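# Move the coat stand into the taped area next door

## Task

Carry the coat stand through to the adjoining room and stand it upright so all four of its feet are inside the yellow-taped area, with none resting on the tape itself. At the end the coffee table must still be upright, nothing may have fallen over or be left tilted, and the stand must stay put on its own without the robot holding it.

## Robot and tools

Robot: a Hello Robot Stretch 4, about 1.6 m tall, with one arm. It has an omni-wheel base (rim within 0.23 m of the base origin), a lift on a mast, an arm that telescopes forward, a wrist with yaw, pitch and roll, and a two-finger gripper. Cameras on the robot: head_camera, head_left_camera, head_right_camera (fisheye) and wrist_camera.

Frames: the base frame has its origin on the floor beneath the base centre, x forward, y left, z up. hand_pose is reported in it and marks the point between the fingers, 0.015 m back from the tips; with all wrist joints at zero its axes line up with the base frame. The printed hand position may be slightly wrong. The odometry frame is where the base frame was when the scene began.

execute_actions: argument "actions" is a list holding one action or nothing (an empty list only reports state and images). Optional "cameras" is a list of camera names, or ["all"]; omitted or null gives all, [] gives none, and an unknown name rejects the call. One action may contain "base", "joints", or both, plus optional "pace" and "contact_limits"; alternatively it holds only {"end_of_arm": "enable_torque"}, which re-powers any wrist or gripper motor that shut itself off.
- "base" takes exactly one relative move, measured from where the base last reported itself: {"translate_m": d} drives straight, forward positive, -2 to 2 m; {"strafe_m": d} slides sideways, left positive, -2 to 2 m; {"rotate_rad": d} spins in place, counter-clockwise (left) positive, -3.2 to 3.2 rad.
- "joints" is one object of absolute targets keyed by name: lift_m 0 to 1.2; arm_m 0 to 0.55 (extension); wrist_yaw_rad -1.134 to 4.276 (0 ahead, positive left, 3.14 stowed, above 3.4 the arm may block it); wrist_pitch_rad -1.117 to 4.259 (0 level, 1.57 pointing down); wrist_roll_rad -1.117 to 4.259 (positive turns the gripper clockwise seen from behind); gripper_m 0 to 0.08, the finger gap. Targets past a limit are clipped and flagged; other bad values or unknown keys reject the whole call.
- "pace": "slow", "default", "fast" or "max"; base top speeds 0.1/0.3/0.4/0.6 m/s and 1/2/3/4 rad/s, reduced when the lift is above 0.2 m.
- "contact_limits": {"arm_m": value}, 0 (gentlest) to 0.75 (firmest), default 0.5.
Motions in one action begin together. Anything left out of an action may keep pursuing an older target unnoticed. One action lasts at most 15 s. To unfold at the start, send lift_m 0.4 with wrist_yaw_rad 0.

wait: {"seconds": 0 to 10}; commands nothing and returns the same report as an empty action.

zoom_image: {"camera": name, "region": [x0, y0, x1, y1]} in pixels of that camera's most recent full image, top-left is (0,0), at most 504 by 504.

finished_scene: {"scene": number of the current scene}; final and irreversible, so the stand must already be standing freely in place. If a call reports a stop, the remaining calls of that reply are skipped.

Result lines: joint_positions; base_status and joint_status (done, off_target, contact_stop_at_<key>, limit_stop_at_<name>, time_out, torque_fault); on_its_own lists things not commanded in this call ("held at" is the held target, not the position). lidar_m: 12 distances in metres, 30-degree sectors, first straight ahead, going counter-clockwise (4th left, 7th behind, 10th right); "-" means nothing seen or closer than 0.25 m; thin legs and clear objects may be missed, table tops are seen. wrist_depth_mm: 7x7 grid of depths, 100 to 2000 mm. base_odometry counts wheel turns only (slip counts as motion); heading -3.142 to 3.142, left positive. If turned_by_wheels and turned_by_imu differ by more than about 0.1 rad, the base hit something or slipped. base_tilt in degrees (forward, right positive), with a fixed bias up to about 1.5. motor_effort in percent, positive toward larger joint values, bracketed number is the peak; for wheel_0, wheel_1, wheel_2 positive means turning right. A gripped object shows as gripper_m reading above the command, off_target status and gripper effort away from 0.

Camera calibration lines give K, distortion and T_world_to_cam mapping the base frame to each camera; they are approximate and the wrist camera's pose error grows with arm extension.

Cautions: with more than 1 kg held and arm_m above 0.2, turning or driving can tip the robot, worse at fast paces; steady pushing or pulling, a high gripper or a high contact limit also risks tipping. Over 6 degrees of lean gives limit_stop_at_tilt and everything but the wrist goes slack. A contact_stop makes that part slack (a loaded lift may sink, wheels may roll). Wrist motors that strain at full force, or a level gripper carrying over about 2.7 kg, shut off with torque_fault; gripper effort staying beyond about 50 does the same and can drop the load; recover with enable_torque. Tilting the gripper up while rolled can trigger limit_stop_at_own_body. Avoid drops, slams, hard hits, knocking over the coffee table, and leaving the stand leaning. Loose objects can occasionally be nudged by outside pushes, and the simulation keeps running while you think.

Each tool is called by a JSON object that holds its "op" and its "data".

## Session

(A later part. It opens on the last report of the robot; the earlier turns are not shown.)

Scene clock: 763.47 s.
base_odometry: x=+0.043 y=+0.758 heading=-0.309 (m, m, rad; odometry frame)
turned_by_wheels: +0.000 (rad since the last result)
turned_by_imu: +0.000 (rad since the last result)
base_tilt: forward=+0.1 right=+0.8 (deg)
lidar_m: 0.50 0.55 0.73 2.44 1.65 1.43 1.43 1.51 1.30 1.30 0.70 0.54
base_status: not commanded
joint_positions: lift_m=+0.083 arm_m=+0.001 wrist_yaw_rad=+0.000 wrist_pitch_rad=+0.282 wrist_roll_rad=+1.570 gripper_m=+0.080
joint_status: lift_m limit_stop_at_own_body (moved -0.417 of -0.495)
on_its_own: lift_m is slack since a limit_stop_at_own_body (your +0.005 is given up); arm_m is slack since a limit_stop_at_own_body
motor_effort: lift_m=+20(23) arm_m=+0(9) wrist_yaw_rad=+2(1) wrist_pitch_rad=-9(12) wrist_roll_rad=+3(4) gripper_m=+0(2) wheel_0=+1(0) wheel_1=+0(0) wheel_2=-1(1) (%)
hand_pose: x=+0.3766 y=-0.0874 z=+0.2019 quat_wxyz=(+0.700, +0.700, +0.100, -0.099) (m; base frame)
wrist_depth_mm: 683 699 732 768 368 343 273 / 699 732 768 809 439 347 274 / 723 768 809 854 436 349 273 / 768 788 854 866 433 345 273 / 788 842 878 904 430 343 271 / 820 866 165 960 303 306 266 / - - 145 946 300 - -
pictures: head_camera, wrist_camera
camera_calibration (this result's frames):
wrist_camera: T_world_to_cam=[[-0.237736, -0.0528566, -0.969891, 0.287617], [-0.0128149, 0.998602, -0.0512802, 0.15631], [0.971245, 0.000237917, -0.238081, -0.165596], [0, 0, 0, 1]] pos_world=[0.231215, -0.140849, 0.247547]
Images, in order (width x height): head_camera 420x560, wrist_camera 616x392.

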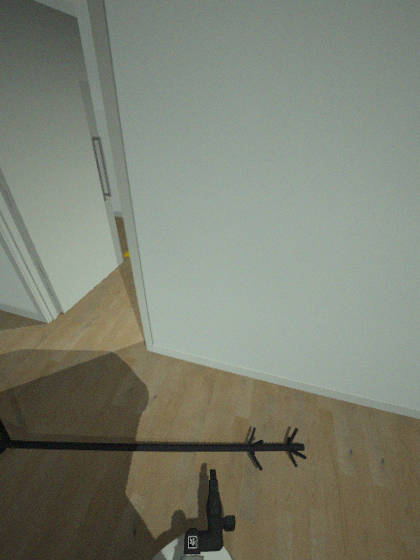

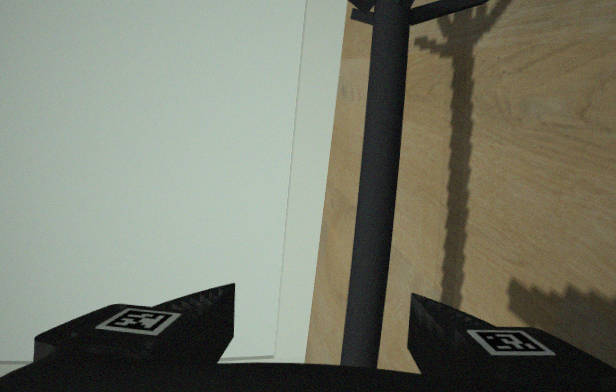

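{"op": "execute_actions", "data": {"actions": [{"base": {"translate_m": -0.16}, "joints": {"lift_m": 0.12}}], "cameras": []}}

{"op": "execute_actions", "data": {"actions": [{"joints": {"arm_m": 0.17}}], "cameras": []}}

{"op": "execute_actions", "data": {"actions": [{"joints": {"lift_m": 0.005}, "pace": "slow"}], "cameras": ["head_camera", "wrist_camera"]}}

Scene clock: 772.17 s.
base_odometry: x=-0.110 y=+0.806 heading=-0.309 (m, m, rad; odometry frame)
turned_by_wheels: +0.000 (rad since the last result)
turned_by_imu: +0.000 (rad since the last result)
base_tilt: forward=+0.0 right=+0.6 (deg)
lidar_m: 0.67 0.69 0.95 2.45 1.48 1.27 1.27 1.46 1.26 1.27 1.42 0.70
base_status: done
joint_positions: lift_m=+0.120 arm_m=+0.001 wrist_yaw_rad=+0.000 wrist_pitch_rad=+0.282 wrist_roll_rad=+1.570 gripper_m=+0.080
joint_status: all done
on_its_own: arm_m is slack since a limit_stop_at_own_body
motor_effort: lift_m=+23(26) arm_m=+0(0) wrist_yaw_rad=+1(1) wrist_pitch_rad=-7(8) wrist_roll_rad=+4(4) gripper_m=+2(1) wheel_0=-1(5) wheel_1=-1(6) wheel_2=-1(10) (%)
hand_pose: x=+0.3766 y=-0.0874 z=+0.2387 quat_wxyz=(+0.700, +0.700, +0.100, -0.099) (m; base frame)
wrist_depth_mm: 788 820 878 904 500 399 314 / 831 854 904 946 496 399 314 / 866 904 960 991 574 397 314 / 917 946 1008 1025 569 397 314 / 960 991 1078 1060 569 394 310 / 991 1025 164 1138 591 355 307 / - - 144 1098 585 - -
pictures: none
No camera images: the call's "cameras" was empty. Leave "cameras" out to get every camera's image.

Scene clock: 773.73 s.
base_odometry: x=-0.110 y=+0.806 heading=-0.309 (m, m, rad; odometry frame)
turned_by_wheels: +0.000 (rad since the last result)
turned_by_imu: +0.000 (rad since the last result)
base_tilt: forward=+0.0 right=+0.7 (deg)
lidar_m: 0.65 0.69 0.95 2.45 1.46 1.28 1.28 1.45 1.26 1.25 1.42 0.71
base_status: not commanded
joint_positions: lift_m=+0.120 arm_m=+0.168 wrist_yaw_rad=+0.000 wrist_pitch_rad=+0.282 wrist_roll_rad=+1.570 gripper_m=+0.080
joint_status: all done
motor_effort: lift_m=+23(23) arm_m=+8(10) wrist_yaw_rad=+1(1) wrist_pitch_rad=-8(8) wrist_roll_rad=+4(3) gripper_m=+0(1) wheel_0=-1(1) wheel_1=-1(1) wheel_2=-1(1) (%)
hand_pose: x=+0.5436 y=-0.0874 z=+0.2387 quat_wxyz=(+0.700, +0.700, +0.100, -0.099) (m; base frame)
wrist_depth_mm: 661 683 732 768 585 357 310 / 699 723 768 809 609 392 314 / 723 759 809 820 597 399 314 / 759 798 831 866 609 394 310 / 788 842 891 917 488 394 310 / 820 854 164 946 306 351 306 / - - 144 1025 301 - -
pictures: none
No camera images: the call's "cameras" was empty. Leave "cameras" out to get every camera's image.

Scene clock: 775.53 s.
base_odometry: x=-0.110 y=+0.806 heading=-0.309 (m, m, rad; odometry frame)
turned_by_wheels: +0.000 (rad since the last result)
turned_by_imu: +0.000 (rad since the last result)
base_tilt: forward=+0.2 right=+0.9 (deg)
lidar_m: 0.67 0.69 0.95 2.45 1.49 1.27 1.27 1.45 1.25 1.25 1.41 0.70
base_status: not commanded
joint_positions: lift_m=+0.005 arm_m=+0.168 wrist_yaw_rad=+0.000 wrist_pitch_rad=+0.282 wrist_roll_rad=+1.570 gripper_m=+0.080
joint_status: all done
motor_effort: lift_m=+16(21) arm_m=+8(9) wrist_yaw_rad=+2(1) wrist_pitch_rad=-8(8) wrist_roll_rad=+3(3) gripper_m=+1(1) wheel_0=-1(1) wheel_1=-1(1) wheel_2=+0(1) (%)
hand_pose: x=+0.5436 y=-0.0874 z=+0.1243 quat_wxyz=(+0.700, +0.700, +0.100, -0.099) (m; base frame)
wrist_depth_mm: 668 699 732 286 357 232 - / 699 723 759 512 359 234 189 / 723 750 798 500 357 236 189 / 750 788 820 496 353 233 189 / 798 831 878 492 349 232 187 / 842 842 164 488 345 208 182 / - - 144 530 342 - -
pictures: head_camera, wrist_camera
camera_calibration (this result's frames):
wrist_camera: T_world_to_cam=[[-0.237718, -0.052886, -0.969893, 0.251964], [-0.0129381, 0.9986, -0.0512802, 0.154508], [0.971248, 0.000358388, -0.23807, -0.346275], [0, 0, 0, 1]] pos_world=[0.398214, -0.140842, 0.169864]
Images, in order (width x height): head_camera 420x560, wrist_camera 616x392.

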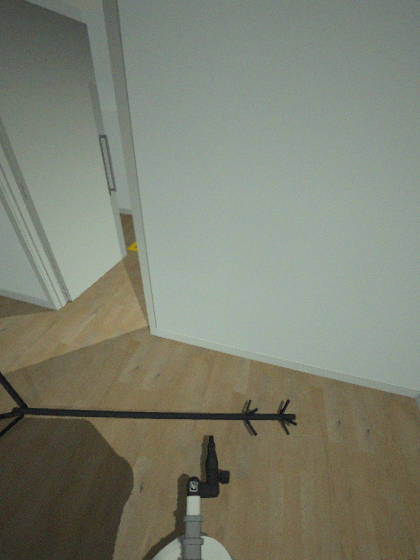

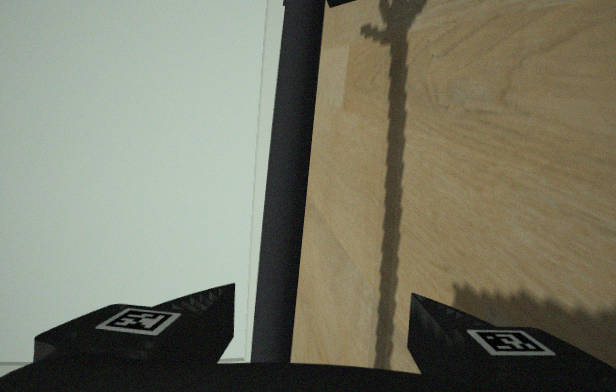

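{"op": "execute_actions", "data": {"actions": [{"base": {"translate_m": 0.12}, "pace": "slow"}], "cameras": ["head_camera", "wrist_camera"]}}

Scene clock: 787.67 s.
base_odometry: x=+0.004 y=+0.770 heading=-0.309 (m, m, rad; odometry frame)
turned_by_wheels: +0.000 (rad since the last result)
turned_by_imu: +0.000 (rad since the last result)
base_tilt: forward=+0.1 right=+0.9 (deg)
lidar_m: 0.54 0.59 0.79 2.45 1.62 1.39 1.39 1.49 1.29 1.29 0.74 0.58
base_status: done
joint_positions: lift_m=+0.005 arm_m=+0.168 wrist_yaw_rad=+0.000 wrist_pitch_rad=+0.282 wrist_roll_rad=+1.570 gripper_m=+0.080
joint_status: not commanded
motor_effort: lift_m=+16(16) arm_m=+8(8) wrist_yaw_rad=+1(2) wrist_pitch_rad=-8(8) wrist_roll_rad=+3(3) gripper_m=+0(0) wheel_0=+2(6) wheel_1=+3(6) wheel_2=-4(7) (%)
hand_pose: x=+0.5436 y=-0.0874 z=+0.1243 quat_wxyz=(+0.700, +0.700, +0.100, -0.099) (m; base frame)
wrist_depth_mm: 569 597 627 640 312 234 - / 591 621 654 654 314 236 189 / 627 654 683 163 309 234 190 / 647 683 715 161 330 234 189 / 676 707 750 159 329 231 187 / 715 723 164 160 345 207 181 / - - 144 160 342 - -
pictures: head_camera, wrist_camera
camera_calibration (this result's frames):
wrist_camera: T_world_to_cam=[[-0.237718, -0.052886, -0.969893, 0.251964], [-0.012938, 0.9986, -0.0512802, 0.154508], [0.971248, 0.000358215, -0.23807, -0.346275], [0, 0, 0, 1]] pos_world=[0.398214, -0.140842, 0.169864]
Images, in order (width x height): head_camera 420x560, wrist_camera 616x392.

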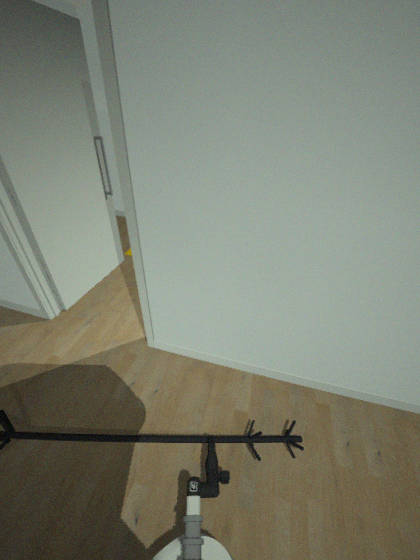

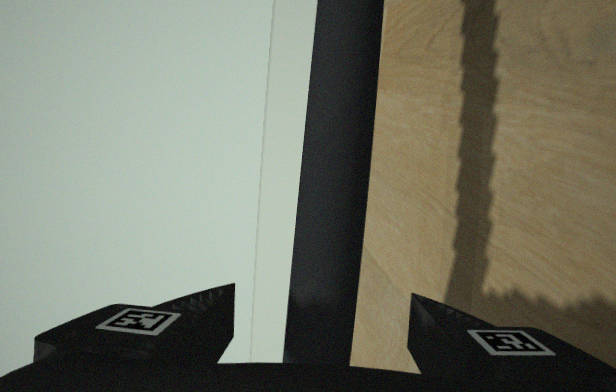

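{"op": "execute_actions", "data": {"actions": [{"base": {"translate_m": 0.052}, "pace": "slow"}], "cameras": ["head_camera", "wrist_camera"]}}

Scene clock: 793.00 s.
base_odometry: x=+0.054 y=+0.754 heading=-0.309 (m, m, rad; odometry frame)
turned_by_wheels: +0.000 (rad since the last result)
turned_by_imu: +0.000 (rad since the last result)
base_tilt: forward=+0.0 right=+0.8 (deg)
lidar_m: 0.49 0.52 0.69 2.42 1.68 1.45 1.44 1.52 1.29 1.30 0.71 0.54
base_status: done
joint_positions: lift_m=+0.005 arm_m=+0.168 wrist_yaw_rad=+0.000 wrist_pitch_rad=+0.282 wrist_roll_rad=+1.570 gripper_m=+0.080
joint_status: not commanded
motor_effort: lift_m=+16(16) arm_m=+8(8) wrist_yaw_rad=+1(1) wrist_pitch_rad=-7(8) wrist_roll_rad=+4(4) gripper_m=+2(1) wheel_0=+2(6) wheel_1=+3(5) wheel_2=-4(8) (%)
hand_pose: x=+0.5436 y=-0.0874 z=+0.1243 quat_wxyz=(+0.700, +0.700, +0.100, -0.099) (m; base frame)
wrist_depth_mm: 525 544 580 591 107 232 - / 554 574 609 615 107 235 189 / 574 609 634 634 107 235 189 / 603 627 668 661 107 234 189 / 634 668 691 691 107 232 187 / 654 676 164 683 107 207 182 / - - 145 392 107 - -
pictures: head_camera, wrist_camera
camera_calibration (this result's frames):
wrist_camera: T_world_to_cam=[[-0.237718, -0.0528858, -0.969893, 0.251964], [-0.012938, 0.998601, -0.0512801, 0.154508], [0.971248, 0.000358249, -0.23807, -0.346275], [0, 0, 0, 1]] pos_world=[0.398215, -0.140842, 0.169864]
Images, in order (width x height): head_camera 420x560, wrist_camera 616x392.

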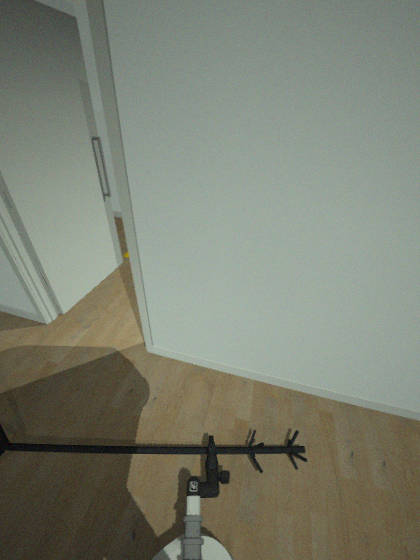

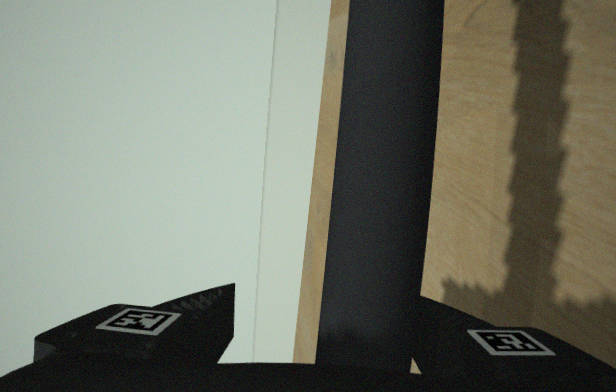

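{"op": "execute_actions", "data": {"actions": [{"base": {"strafe_m": 0.03}, "joints": {"lift_m": 0.16, "wrist_pitch_rad": 0.12, "wrist_roll_rad": 1.5}, "pace": "slow"}]}}

Scene clock: 816.50 s.
base_odometry: x=+0.063 y=+0.783 heading=-0.309 (m, m, rad; odometry frame)
turned_by_wheels: +0.000 (rad since the last result)
turned_by_imu: +0.000 (rad since the last result)
base_tilt: forward=+0.0 right=+0.9 (deg)
lidar_m: 0.48 0.50 0.72 1.22 1.64 1.44 1.43 1.57 1.34 1.32 0.72 0.54
base_status: done
joint_positions: lift_m=+0.159 arm_m=+0.169 wrist_yaw_rad=+0.004 wrist_pitch_rad=+0.134 wrist_roll_rad=+1.501 gripper_m=+0.080
joint_status: all done
on_its_own: wrist_pitch_rad is at rest, and its effort (-41) is outside its rest range (-23 to +23)
motor_effort: lift_m=+30(31) arm_m=+8(8) wrist_yaw_rad=-9(11) wrist_pitch_rad=-41(56) wrist_roll_rad=+1(1) gripper_m=+0(0) wheel_0=-1(8) wheel_1=+2(8) wheel_2=+0(3) (%)
hand_pose: x=+0.5505 y=-0.0866 z=+0.3089 quat_wxyz=(+0.730, +0.680, +0.050, -0.044) (m; base frame)
wrist_depth_mm: 569 591 597 603 106 554 439 / 597 609 615 627 106 549 433 / 621 640 647 661 106 539 421 / 668 661 691 699 107 535 413 / 699 715 715 732 108 517 404 / 732 732 164 768 108 480 399 / - - 145 798 108 - -
pictures: head_camera, head_left_camera, head_right_camera, wrist_camera
camera_calibration (this result's frames):
wrist_camera: T_world_to_cam=[[-0.0905181, -0.12193, -0.988403, 0.351425], [-0.0181168, 0.992514, -0.120778, 0.187071], [0.99573, 0.00697409, -0.0920494, -0.36704], [0, 0, 0, 1]] pos_world=[0.400672, -0.140262, 0.336158]
Images, in order (width x height): head_camera 420x560, head_left_camera 420x672, head_right_camera 420x672, wrist_camera 616x392.

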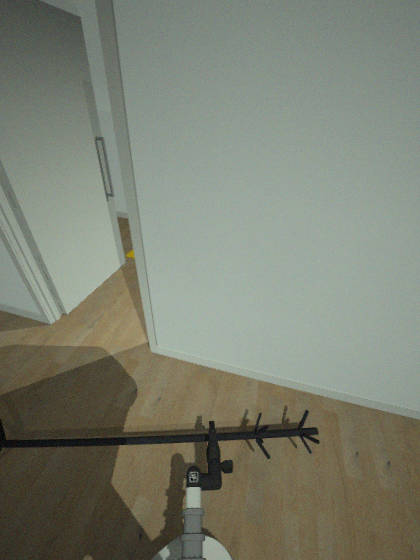

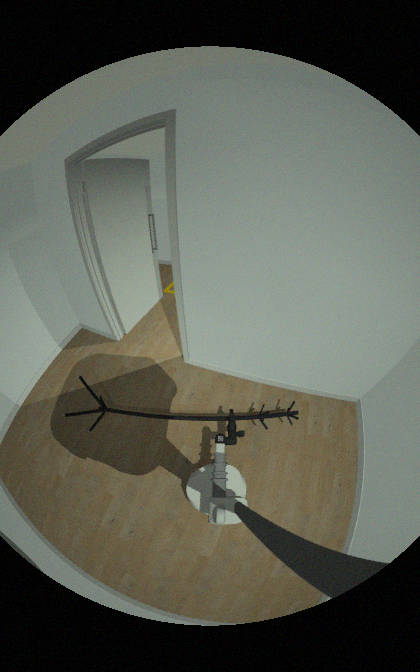

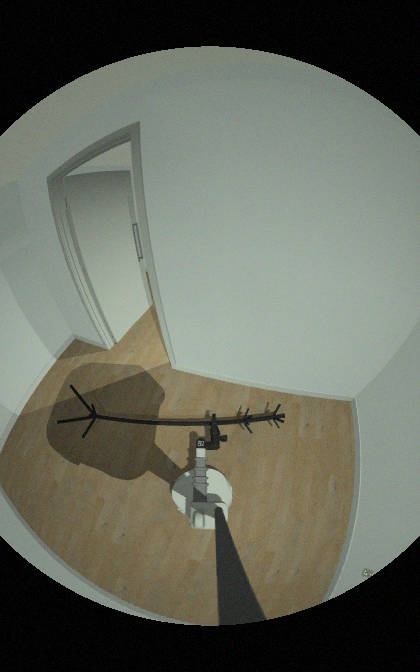

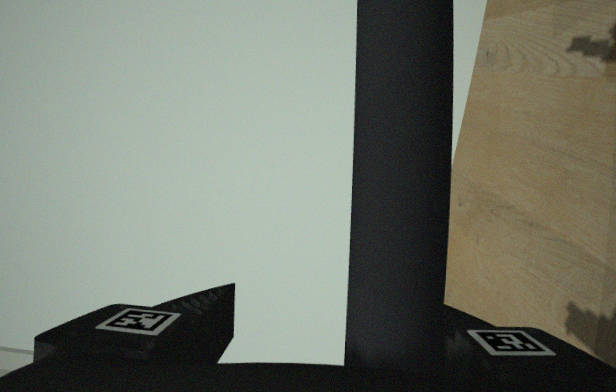

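{"op": "execute_actions", "data": {"actions": [{"base": {"strafe_m": 0.078}, "joints": {"lift_m": 0.36, "wrist_pitch_rad": 0.0, "wrist_roll_rad": 1.31}, "pace": "slow"}], "cameras": ["head_left_camera", "wrist_camera"]}}

Scene clock: 825.23 s.
base_odometry: x=+0.086 y=+0.857 heading=-0.309 (m, m, rad; odometry frame)
turned_by_wheels: +0.000 (rad since the last result)
turned_by_imu: -0.001 (rad since the last result)
base_tilt: forward=-0.1 right=+0.9 (deg)
lidar_m: 0.49 0.50 0.70 1.20 1.63 1.40 1.42 1.65 1.40 1.40 0.71 0.52
base_status: done
joint_positions: lift_m=+0.359 arm_m=+0.169 wrist_yaw_rad=+0.002 wrist_pitch_rad=+0.015 wrist_roll_rad=+1.311 gripper_m=+0.080
joint_status: all done
on_its_own: wrist_pitch_rad is at rest, and its effort (-42) is outside its rest range (-23 to +23)
motor_effort: lift_m=+30(33) arm_m=+8(8) wrist_yaw_rad=-4(21) wrist_pitch_rad=-42(51) wrist_roll_rad=-1(5) gripper_m=+0(0) wheel_0=-1(12) wheel_1=+4(9) wheel_2=-4(4) (%)
hand_pose: x=+0.5523 y=-0.0869 z=+0.5343 quat_wxyz=(+0.793, +0.610, +0.006, -0.004) (m; base frame)
wrist_depth_mm: 676 654 640 627 109 591 585 / 699 683 661 654 109 615 603 / 732 723 691 691 109 647 640 / 778 759 732 723 110 683 668 / 820 788 778 741 111 715 699 / 1863 820 164 788 110 732 707 / - - 144 820 110 - -
pictures: head_left_camera, wrist_camera
camera_calibration (this result's frames):
wrist_camera: T_world_to_cam=[[0.0289328, -0.30614, -0.951547, 0.472633], [-0.00465983, 0.951894, -0.306393, 0.302848], [0.99957, 0.0132988, 0.0261144, -0.412749], [0, 0, 0, 1]] pos_world=[0.400308, -0.138098, 0.553302]
Images, in order (width x height): head_left_camera 420x672, wrist_camera 616x392.

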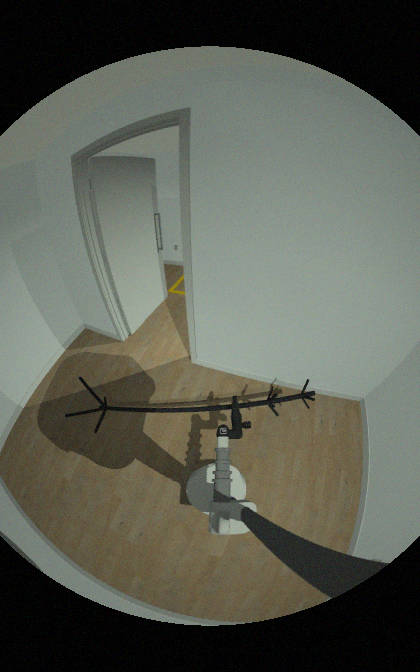

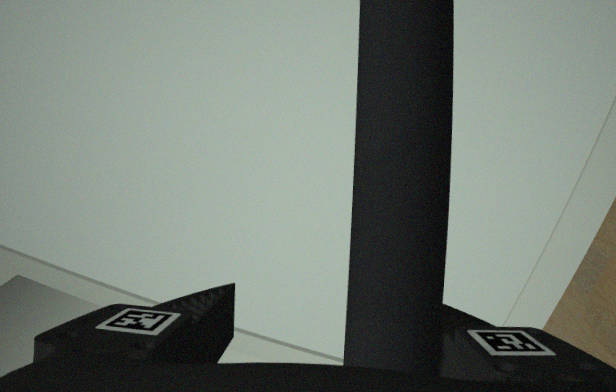

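{"op": "execute_actions", "data": {"actions": [{"base": {"strafe_m": 0.18}, "joints": {"lift_m": 0.635, "wrist_pitch_rad": -0.05, "wrist_roll_rad": 1.06}, "pace": "slow"}], "cameras": ["head_left_camera", "wrist_camera"]}}

Scene clock: 836.50 s.
base_odometry: x=+0.141 y=+1.028 heading=-0.310 (m, m, rad; odometry frame)
turned_by_wheels: -0.001 (rad since the last result)
turned_by_imu: -0.003 (rad since the last result)
base_tilt: forward=+0.0 right=+0.9 (deg)
lidar_m: 0.49 0.52 0.71 1.13 1.57 1.37 1.37 1.59 1.57 1.59 0.72 0.54
base_status: done
joint_positions: lift_m=+0.634 arm_m=+0.169 wrist_yaw_rad=-0.006 wrist_pitch_rad=-0.041 wrist_roll_rad=+1.060 gripper_m=+0.080
joint_status: all done
on_its_own: wrist_yaw_rad is at rest, and its effort (+19) is outside its rest range (-13 to +13); wrist_pitch_rad is at rest, and its effort (-28) is outside its rest range (-23 to +23)
motor_effort: lift_m=+27(33) arm_m=+8(8) wrist_yaw_rad=+19(22) wrist_pitch_rad=-28(53) wrist_roll_rad=+3(9) gripper_m=+0(0) wheel_0=-10(10) wheel_1=+1(8) wheel_2=-4(3) (%)
hand_pose: x=+0.5514 y=-0.0888 z=+0.8213 quat_wxyz=(+0.863, +0.505, -0.019, +0.008) (m; base frame)
wrist_depth_mm: 809 778 732 699 113 621 603 / 842 788 759 715 113 640 621 / 866 831 768 732 113 668 640 / - 854 820 778 113 691 676 / 1756 - 831 809 112 715 691 / 1499 1661 164 820 111 741 707 / - - 145 1983 111 - -
pictures: head_left_camera, wrist_camera
camera_calibration (this result's frames):
wrist_camera: T_world_to_cam=[[0.072961, -0.533648, -0.842554, 0.611194], [0.02898, 0.845583, -0.533057, 0.550676], [0.996914, 0.0144751, 0.0771597, -0.459675], [0, 0, 0, 1]] pos_world=[0.397704, -0.132826, 0.843973]
Images, in order (width x height): head_left_camera 420x672, wrist_camera 616x392.

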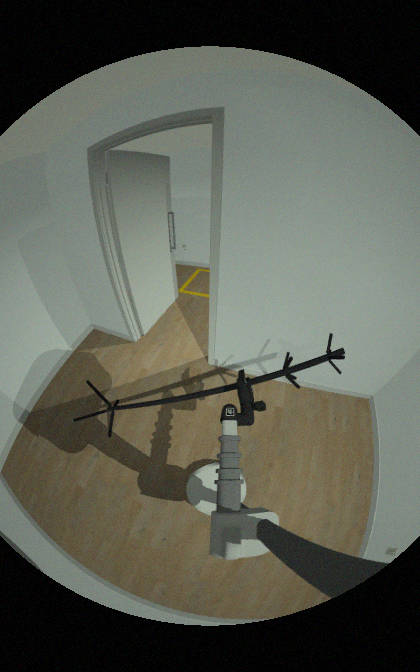

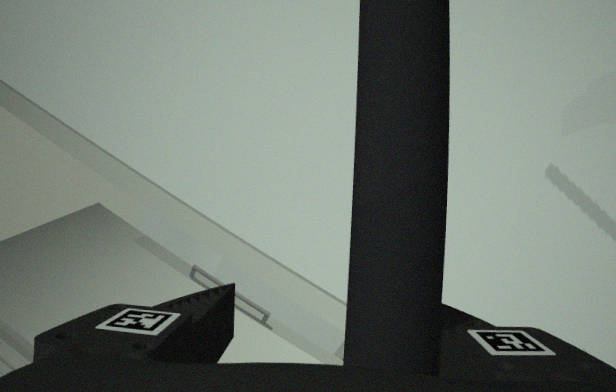

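{"op": "execute_actions", "data": {"actions": [{"base": {"strafe_m": 0.245}, "joints": {"lift_m": 0.86, "wrist_pitch_rad": -0.08, "wrist_roll_rad": 0.8}, "pace": "slow"}], "cameras": ["head_left_camera", "wrist_camera"]}}

Scene clock: 845.30 s.
base_odometry: x=+0.216 y=+1.261 heading=-0.311 (m, m, rad; odometry frame)
turned_by_wheels: -0.001 (rad since the last result)
turned_by_imu: -0.002 (rad since the last result)
base_tilt: forward=+0.1 right=+0.8 (deg)
lidar_m: 0.48 0.51 0.69 1.90 1.51 1.31 1.30 1.54 1.82 1.82 0.66 0.52
base_status: done
joint_positions: lift_m=+0.860 arm_m=+0.169 wrist_yaw_rad=-0.006 wrist_pitch_rad=-0.074 wrist_roll_rad=+0.800 gripper_m=+0.080
joint_status: all done
on_its_own: wrist_yaw_rad is at rest, and its effort (+20) is outside its rest range (-13 to +13)
motor_effort: lift_m=+25(35) arm_m=+8(8) wrist_yaw_rad=+20(21) wrist_pitch_rad=-17(42) wrist_roll_rad=+3(5) gripper_m=-1(0) wheel_0=-9(12) wheel_1=+2(8) wheel_2=-3(4) (%)
hand_pose: x=+0.5510 y=-0.0888 z=+1.0536 quat_wxyz=(+0.920, +0.389, -0.036, +0.012) (m; base frame)
wrist_depth_mm: 1025 1808 854 798 109 683 661 / 1182 - - 820 108 699 676 / 1983 - - 831 107 715 691 / 1397 1756 - - 106 723 699 / 1255 1499 1863 - 105 750 715 / 1205 1229 164 - 104 750 723 / - - 145 1808 104 - -
pictures: head_left_camera, wrist_camera
camera_calibration (this result's frames):
wrist_camera: T_world_to_cam=[[0.0878331, -0.732941, -0.674599, 0.604137], [0.0608051, 0.679898, -0.730781, 0.85062], [0.994278, 0.0231677, 0.104284, -0.503549], [0, 0, 0, 1]] pos_world=[0.395882, -0.123872, 1.08168]
Images, in order (width x height): head_left_camera 420x672, wrist_camera 616x392.

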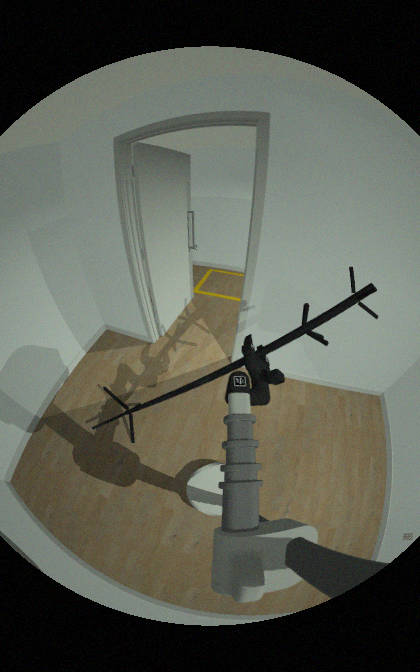

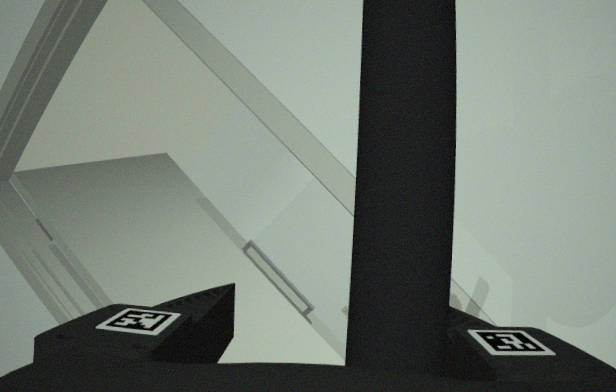

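{"op": "execute_actions", "data": {"actions": [{"base": {"strafe_m": 0.295}, "joints": {"lift_m": 1.012, "wrist_roll_rad": 0.54}, "pace": "slow"}], "cameras": ["head_left_camera", "wrist_camera"]}}

Scene clock: 855.27 s.
base_odometry: x=+0.306 y=+1.542 heading=-0.311 (m, m, rad; odometry frame)
turned_by_wheels: -0.001 (rad since the last result)
turned_by_imu: -0.002 (rad since the last result)
base_tilt: forward=+0.1 right=+0.7 (deg)
lidar_m: 0.47 0.51 0.54 1.60 1.44 1.22 1.22 1.45 2.12 2.10 1.48 0.49
base_status: done
joint_positions: lift_m=+1.012 arm_m=+0.169 wrist_yaw_rad=-0.004 wrist_pitch_rad=-0.076 wrist_roll_rad=+0.540 gripper_m=+0.080
joint_status: all done
motor_effort: lift_m=+24(24) arm_m=+8(8) wrist_yaw_rad=+13(20) wrist_pitch_rad=-12(29) wrist_roll_rad=+3(4) gripper_m=+1(0) wheel_0=-7(11) wheel_1=+2(7) wheel_2=-2(4) (%)
hand_pose: x=+0.5512 y=-0.0882 z=+1.2061 quat_wxyz=(+0.963, +0.267, -0.037, +0.008) (m; base frame)
wrist_depth_mm: 1205 1138 - - 109 778 732 / 1205 1464 - - 107 778 741 / 1205 1281 1863 - 105 788 759 / 1229 1205 1537 - 106 788 768 / 1281 1182 1397 1983 - - 759 / 1336 1118 164 1756 - - 778 / - - 144 1576 - - -
pictures: head_left_camera, wrist_camera
camera_calibration (this result's frames):
wrist_camera: T_world_to_cam=[[0.0743397, -0.882639, -0.464135, 0.447779], [0.0711701, 0.468932, -0.880362, 1.11777], [0.99469, 0.0324134, 0.0976778, -0.511102], [0, 0, 0, 1]] pos_world=[0.395549, -0.112362, 1.24179]
Images, in order (width x height): head_left_camera 420x672, wrist_camera 616x392.

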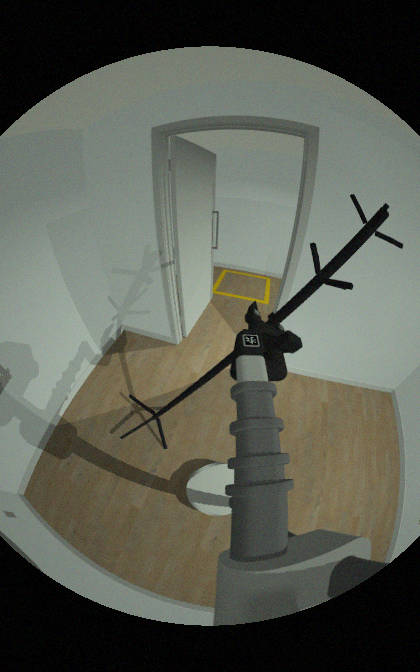

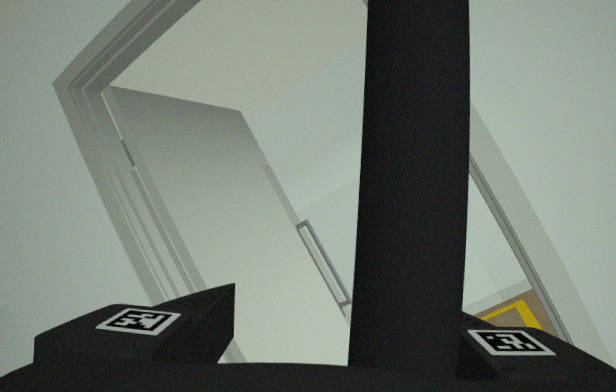

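{"op": "execute_actions", "data": {"actions": [{"base": {"strafe_m": 0.215}, "joints": {"lift_m": 1.072, "wrist_roll_rad": 0.36}, "pace": "slow"}], "cameras": ["head_left_camera", "wrist_camera"]}}

Scene clock: 863.97 s.
base_odometry: x=+0.372 y=+1.746 heading=-0.312 (m, m, rad; odometry frame)
turned_by_wheels: +0.000 (rad since the last result)
turned_by_imu: -0.001 (rad since the last result)
base_tilt: forward=-0.1 right=+0.9 (deg)
lidar_m: 0.45 0.42 0.55 1.40 1.33 1.16 1.18 1.38 2.33 2.30 1.55 0.46
base_status: done
joint_positions: lift_m=+1.072 arm_m=+0.169 wrist_yaw_rad=-0.002 wrist_pitch_rad=-0.077 wrist_roll_rad=+0.360 gripper_m=+0.080
joint_status: all done
motor_effort: lift_m=+24(27) arm_m=+8(8) wrist_yaw_rad=+6(12) wrist_pitch_rad=-9(19) wrist_roll_rad=+2(3) gripper_m=+1(0) wheel_0=-5(9) wheel_1=+3(6) wheel_2=-1(2) (%)
hand_pose: x=+0.5514 y=-0.0878 z=+1.2663 quat_wxyz=(+0.983, +0.179, -0.038, +0.006) (m; base frame)
wrist_depth_mm: 1366 1229 1863 - - 866 788 / 1366 1205 1397 - - - 778 / 1366 1205 1229 - - - 842 / 1336 1229 1160 1808 - - - / 1366 1205 1160 1576 - - - / 1308 1205 164 1336 - - - / - - 144 1366 - - -
pictures: head_left_camera, wrist_camera
camera_calibration (this result's frames):
wrist_camera: T_world_to_cam=[[0.0636123, -0.952112, -0.29906, 0.266875], [0.075788, 0.303411, -0.949841, 1.24142], [0.995093, 0.0377564, 0.0914593, -0.509047], [0, 0, 0, 1]] pos_world=[0.395488, -0.103346, 1.30552]
Images, in order (width x height): head_left_camera 420x672, wrist_camera 616x392.

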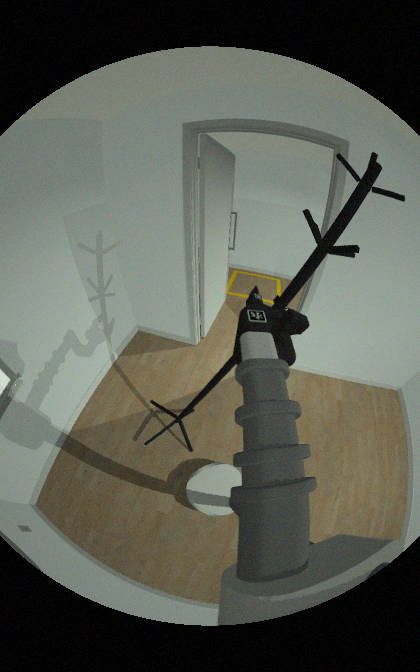

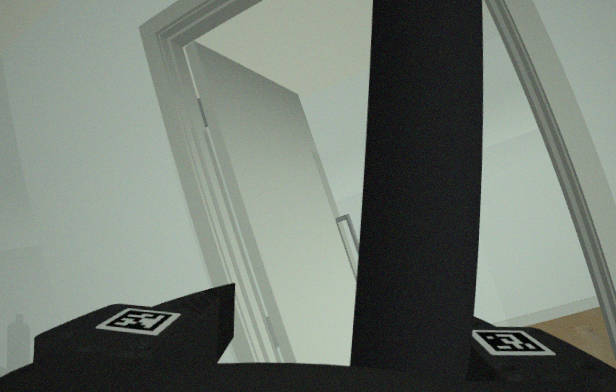

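{"op": "execute_actions", "data": {"actions": [{"base": {"strafe_m": 0.2}, "joints": {"lift_m": 1.09, "wrist_roll_rad": 0.18, "gripper_m": 0.046}, "pace": "slow"}], "cameras": ["head_left_camera", "head_right_camera", "wrist_camera"]}}

Scene clock: 881.77 s.
base_odometry: x=+0.433 y=+1.936 heading=-0.312 (m, m, rad; odometry frame)
turned_by_wheels: +0.000 (rad since the last result)
turned_by_imu: +0.000 (rad since the last result)
base_tilt: forward=+0.0 right=+0.7 (deg)
lidar_m: 0.37 0.45 1.21 1.20 1.29 1.10 1.12 1.31 2.29 2.52 1.60 0.41
base_status: done
joint_positions: lift_m=+1.090 arm_m=+0.169 wrist_yaw_rad=+0.001 wrist_pitch_rad=-0.077 wrist_roll_rad=+0.180 gripper_m=+0.046
joint_status: all done
motor_effort: lift_m=+23(25) arm_m=+8(8) wrist_yaw_rad=-1(7) wrist_pitch_rad=-9(13) wrist_roll_rad=+2(0) gripper_m=-2(3) wheel_0=-2(8) wheel_1=+4(8) wheel_2=+0(0) (%)
hand_pose: x=+0.5516 y=-0.0873 z=+1.2843 quat_wxyz=(+0.995, +0.090, -0.038, +0.004) (m; base frame)
wrist_depth_mm: 1336 1336 1160 - - - - / 1336 1336 1182 - - - - / 1336 1308 1182 - - - - / 1281 1308 1160 - - - - / 1229 1281 1182 - - - - / 1205 1281 1160 - 1576 - - / - - - - 132 - -
pictures: head_left_camera, head_right_camera, wrist_camera
camera_calibration (this result's frames):
wrist_camera: T_world_to_cam=[[0.0524317, -0.990872, -0.124195, 0.0509407], [0.0785805, 0.128074, -0.988647, 1.29143], [0.995528, 0.0420771, 0.0845784, -0.501944], [0, 0, 0, 1]] pos_world=[0.395547, -0.0938028, 1.32555]
Images, in order (width x height): head_left_camera 420x672, head_right_camera 420x672, wrist_camera 616x392.

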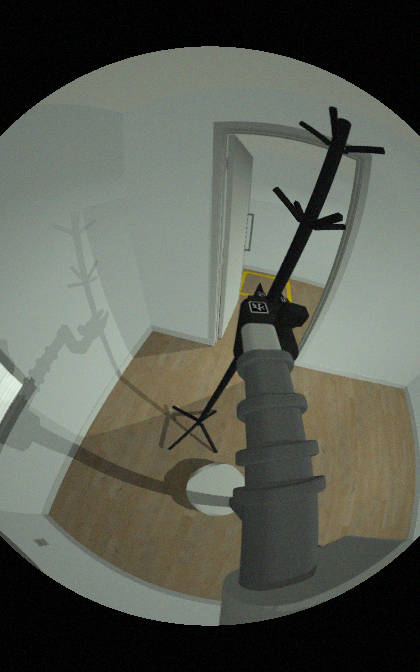

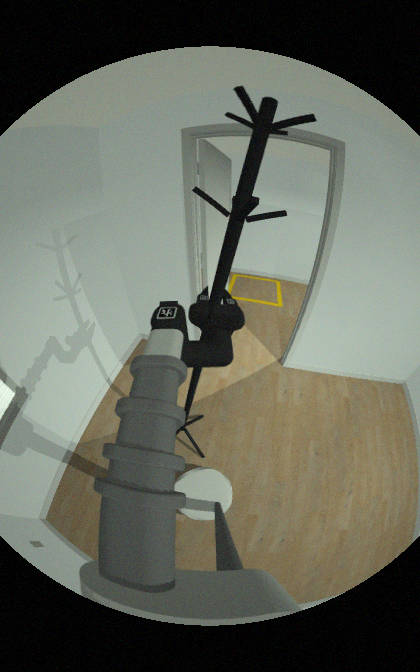

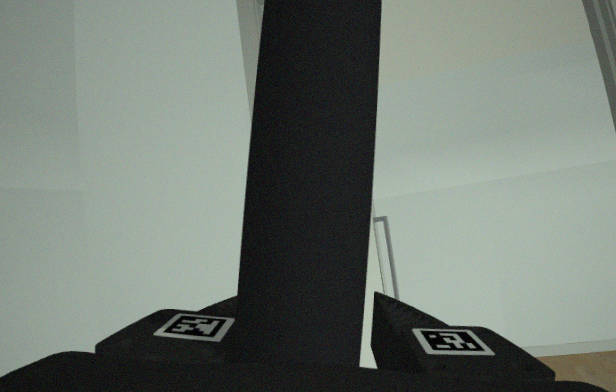

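{"op": "execute_actions", "data": {"actions": []}}

Scene clock: 904.93 s.
base_odometry: x=+0.433 y=+1.936 heading=-0.312 (m, m, rad; odometry frame)
turned_by_wheels: +0.000 (rad since the last result)
turned_by_imu: +0.000 (rad since the last result)
base_tilt: forward=-0.1 right=+0.8 (deg)
lidar_m: 0.36 0.44 1.20 1.19 1.32 1.11 1.12 1.32 2.31 2.51 1.62 0.41
base_status: done
joint_positions: lift_m=+1.090 arm_m=+0.169 wrist_yaw_rad=+0.001 wrist_pitch_rad=-0.077 wrist_roll_rad=+0.180 gripper_m=+0.046
joint_status: all done
motor_effort: lift_m=+23(25) arm_m=+8(8) wrist_yaw_rad=+0(7) wrist_pitch_rad=-8(13) wrist_roll_rad=+3(0) gripper_m=-3(3) wheel_0=-1(8) wheel_1=+4(8) wheel_2=+0(0) (%)
hand_pose: x=+0.5516 y=-0.0873 z=+1.2843 quat_wxyz=(+0.995, +0.090, -0.038, +0.004) (m; base frame)
wrist_depth_mm: 1336 1336 1205 - - - - / 1336 1255 1182 - - - - / 1281 1308 1205 - - - - / 1281 1281 1160 - - - - / 1229 1281 1182 - - - - / 1205 1336 1160 - 1661 - - / - - - - 132 - -
pictures: head_camera, head_left_camera, head_right_camera, wrist_camera
camera_calibration (this result's frames):
wrist_camera: T_world_to_cam=[[0.0524285, -0.990872, -0.124195, 0.0509409], [0.078581, 0.128073, -0.988647, 1.29143], [0.995528, 0.042074, 0.0845784, -0.501944], [0, 0, 0, 1]] pos_world=[0.395547, -0.093803, 1.32555]
Images, in order (width x height): head_camera 420x560, head_left_camera 420x672, head_right_camera 420x672, wrist_camera 616x392.

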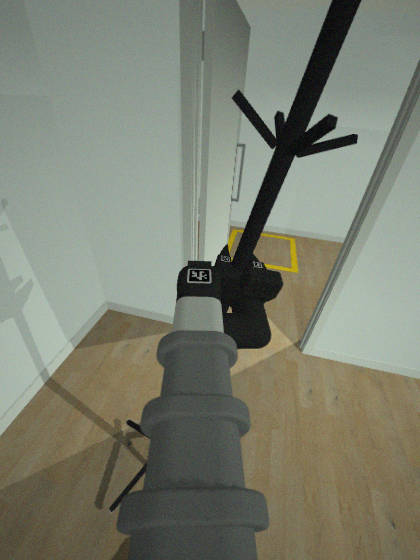

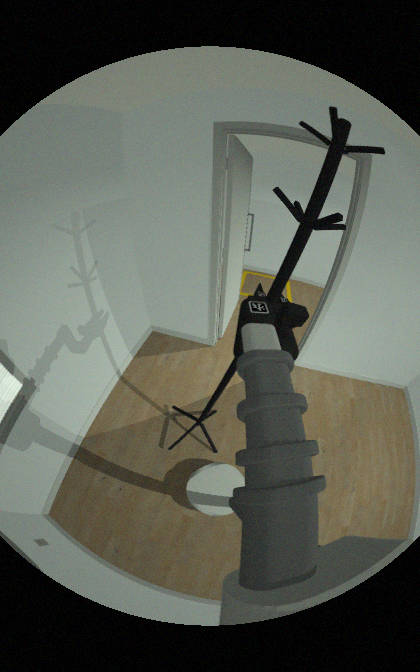

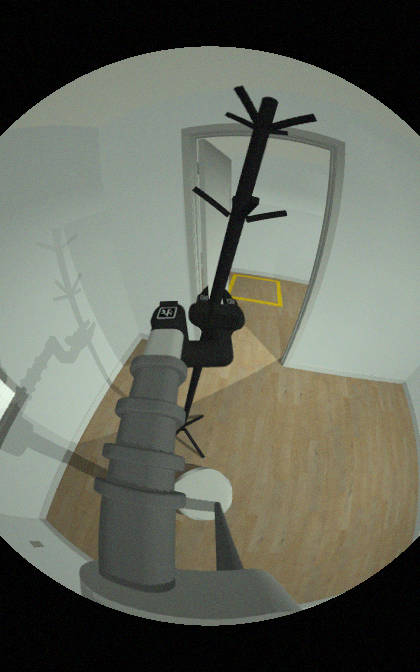

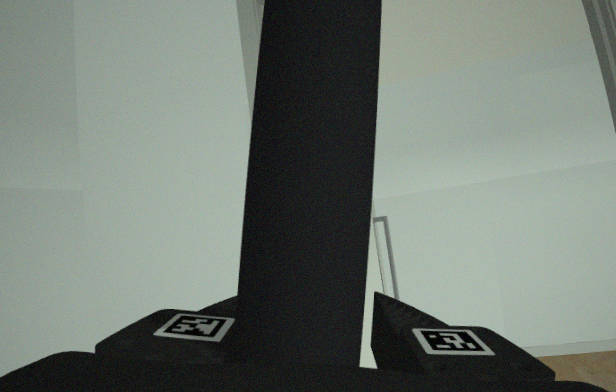

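{"op": "execute_actions", "data": {"actions": [{"base": {"strafe_m": 0.11}, "joints": {"wrist_roll_rad": 0.09, "lift_m": 1.09}, "pace": "slow"}]}}

Scene clock: 910.93 s.
base_odometry: x=+0.467 y=+2.041 heading=-0.312 (m, m, rad; odometry frame)
turned_by_wheels: +0.000 (rad since the last result)
turned_by_imu: +0.000 (rad since the last result)
base_tilt: forward=-0.2 right=+0.9 (deg)
lidar_m: 0.28 0.51 1.10 1.10 1.28 1.07 1.09 1.29 2.26 2.63 1.65 0.39
base_status: done
joint_positions: lift_m=+1.090 arm_m=+0.169 wrist_yaw_rad=-0.001 wrist_pitch_rad=-0.077 wrist_roll_rad=+0.090 gripper_m=+0.046
joint_status: all done
motor_effort: lift_m=+23(24) arm_m=+8(8) wrist_yaw_rad=+3(1) wrist_pitch_rad=-8(9) wrist_roll_rad=+3(0) gripper_m=-2(1) wheel_0=+0(7) wheel_1=+2(7) wheel_2=-1(1) (%)
hand_pose: x=+0.5514 y=-0.0876 z=+1.2844 quat_wxyz=(+0.998, +0.045, -0.039, +0.001) (m; base frame)
wrist_depth_mm: 1160 1336 1255 - - - - / 1182 1366 1255 - - - - / 1182 1336 1229 - - - - / 1160 1336 1205 - - - - / 1160 1281 1229 - - - - / 1078 1336 1205 - 1255 - - / - - - - 150 - -
pictures: head_camera, head_left_camera, head_right_camera, wrist_camera
camera_calibration (this result's frames):
wrist_camera: T_world_to_cam=[[0.0440424, -0.998433, -0.0345171, -0.0605691], [0.0793203, 0.0379363, -0.996127, 1.29279], [0.995876, 0.0411339, 0.0808669, -0.497313], [0, 0, 0, 1]] pos_world=[0.395384, -0.0890616, 1.32591]
Images, in order (width x height): head_camera 420x560, head_left_camera 420x672, head_right_camera 420x672, wrist_camera 616x392.

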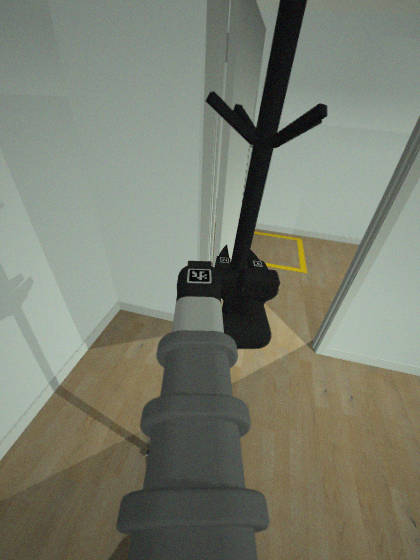

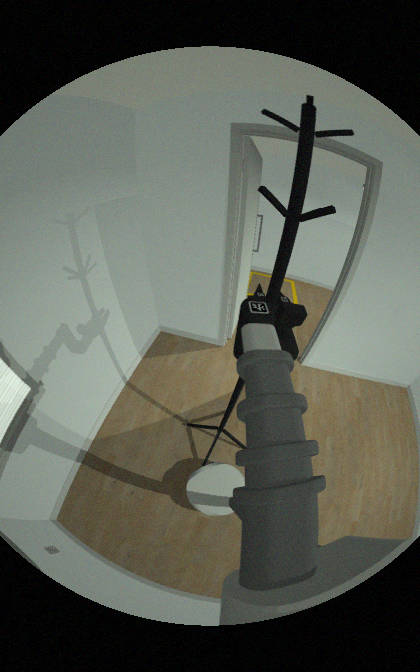

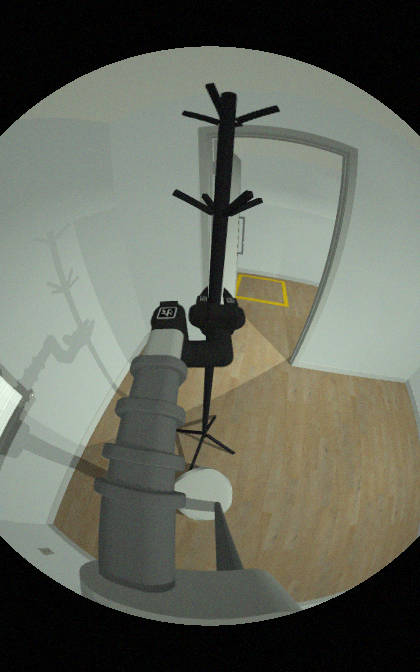

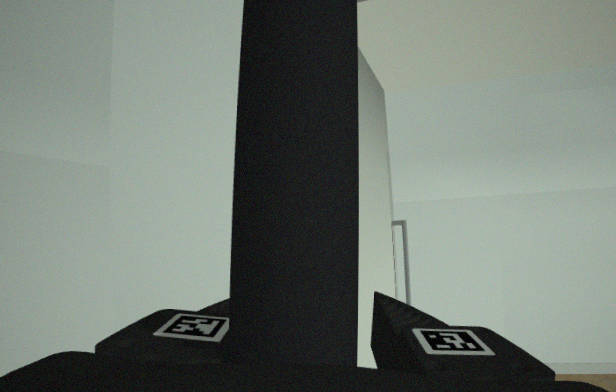

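{"op": "execute_actions", "data": {"actions": [{"base": {"strafe_m": 0.05}, "joints": {"wrist_roll_rad": 0.04, "lift_m": 1.09}, "pace": "slow"}]}}

Scene clock: 929.67 s.
base_odometry: x=+0.482 y=+2.089 heading=-0.311 (m, m, rad; odometry frame)
turned_by_wheels: +0.000 (rad since the last result)
turned_by_imu: +0.000 (rad since the last result)
base_tilt: forward=+0.0 right=+0.7 (deg)
lidar_m: 0.35 1.29 1.03 1.05 1.23 1.07 1.07 1.24 2.22 2.67 1.66 0.39
base_status: done
joint_positions: lift_m=+1.090 arm_m=+0.169 wrist_yaw_rad=+0.000 wrist_pitch_rad=-0.076 wrist_roll_rad=+0.040 gripper_m=+0.046
joint_status: all done
motor_effort: lift_m=+23(24) arm_m=+8(8) wrist_yaw_rad=+1(6) wrist_pitch_rad=-12(11) wrist_roll_rad=+3(2) gripper_m=-3(2) wheel_0=-2(7) wheel_1=+4(8) wheel_2=-1(1) (%)
hand_pose: x=+0.5515 y=-0.0875 z=+1.2841 quat_wxyz=(+0.999, +0.020, -0.038, +0.001) (m; base frame)
wrist_depth_mm: 1098 1336 1255 - - - - / 1118 1336 1255 - - - - / 1098 1336 1281 - - - - / 1098 1308 1255 - - - - / 1118 1308 1205 - - - - / 1078 1308 1205 - 1255 - - / - - - - 134 - -
pictures: head_camera, head_left_camera, head_right_camera, wrist_camera
camera_calibration (this result's frames):
wrist_camera: T_world_to_cam=[[0.0408462, -0.999051, 0.0151336, -0.122493], [0.0782562, -0.011901, -0.996862, 1.28975], [0.996096, 0.0419023, 0.0776958, -0.493358], [0, 0, 0, 1]] pos_world=[0.395504, -0.0863549, 1.32589]
Images, in order (width x height): head_camera 420x560, head_left_camera 420x672, head_right_camera 420x672, wrist_camera 616x392.

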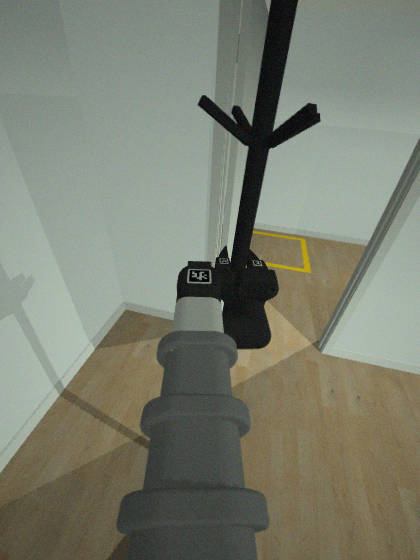

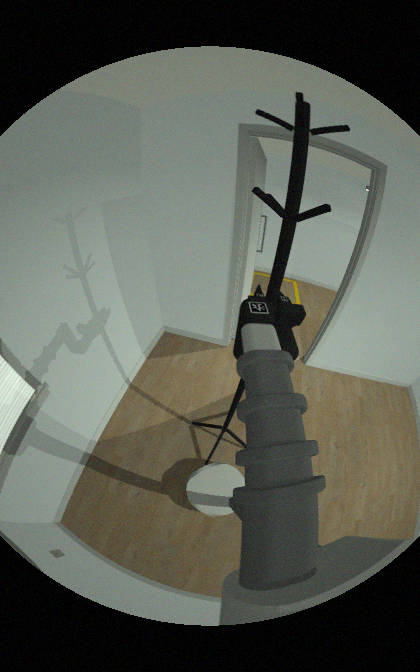

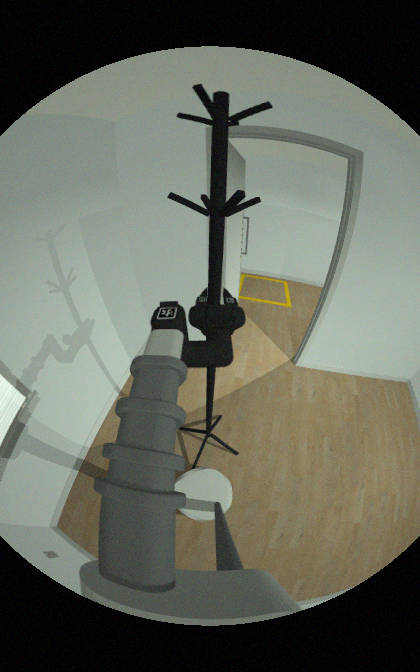

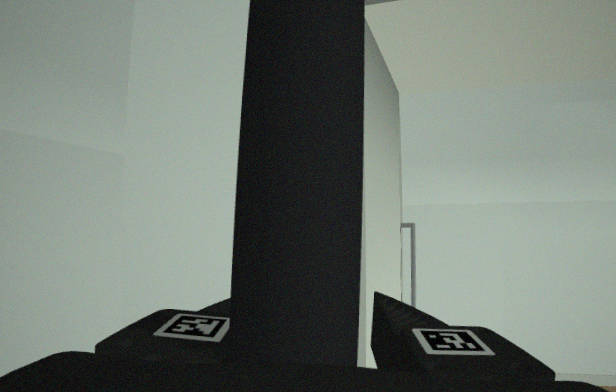

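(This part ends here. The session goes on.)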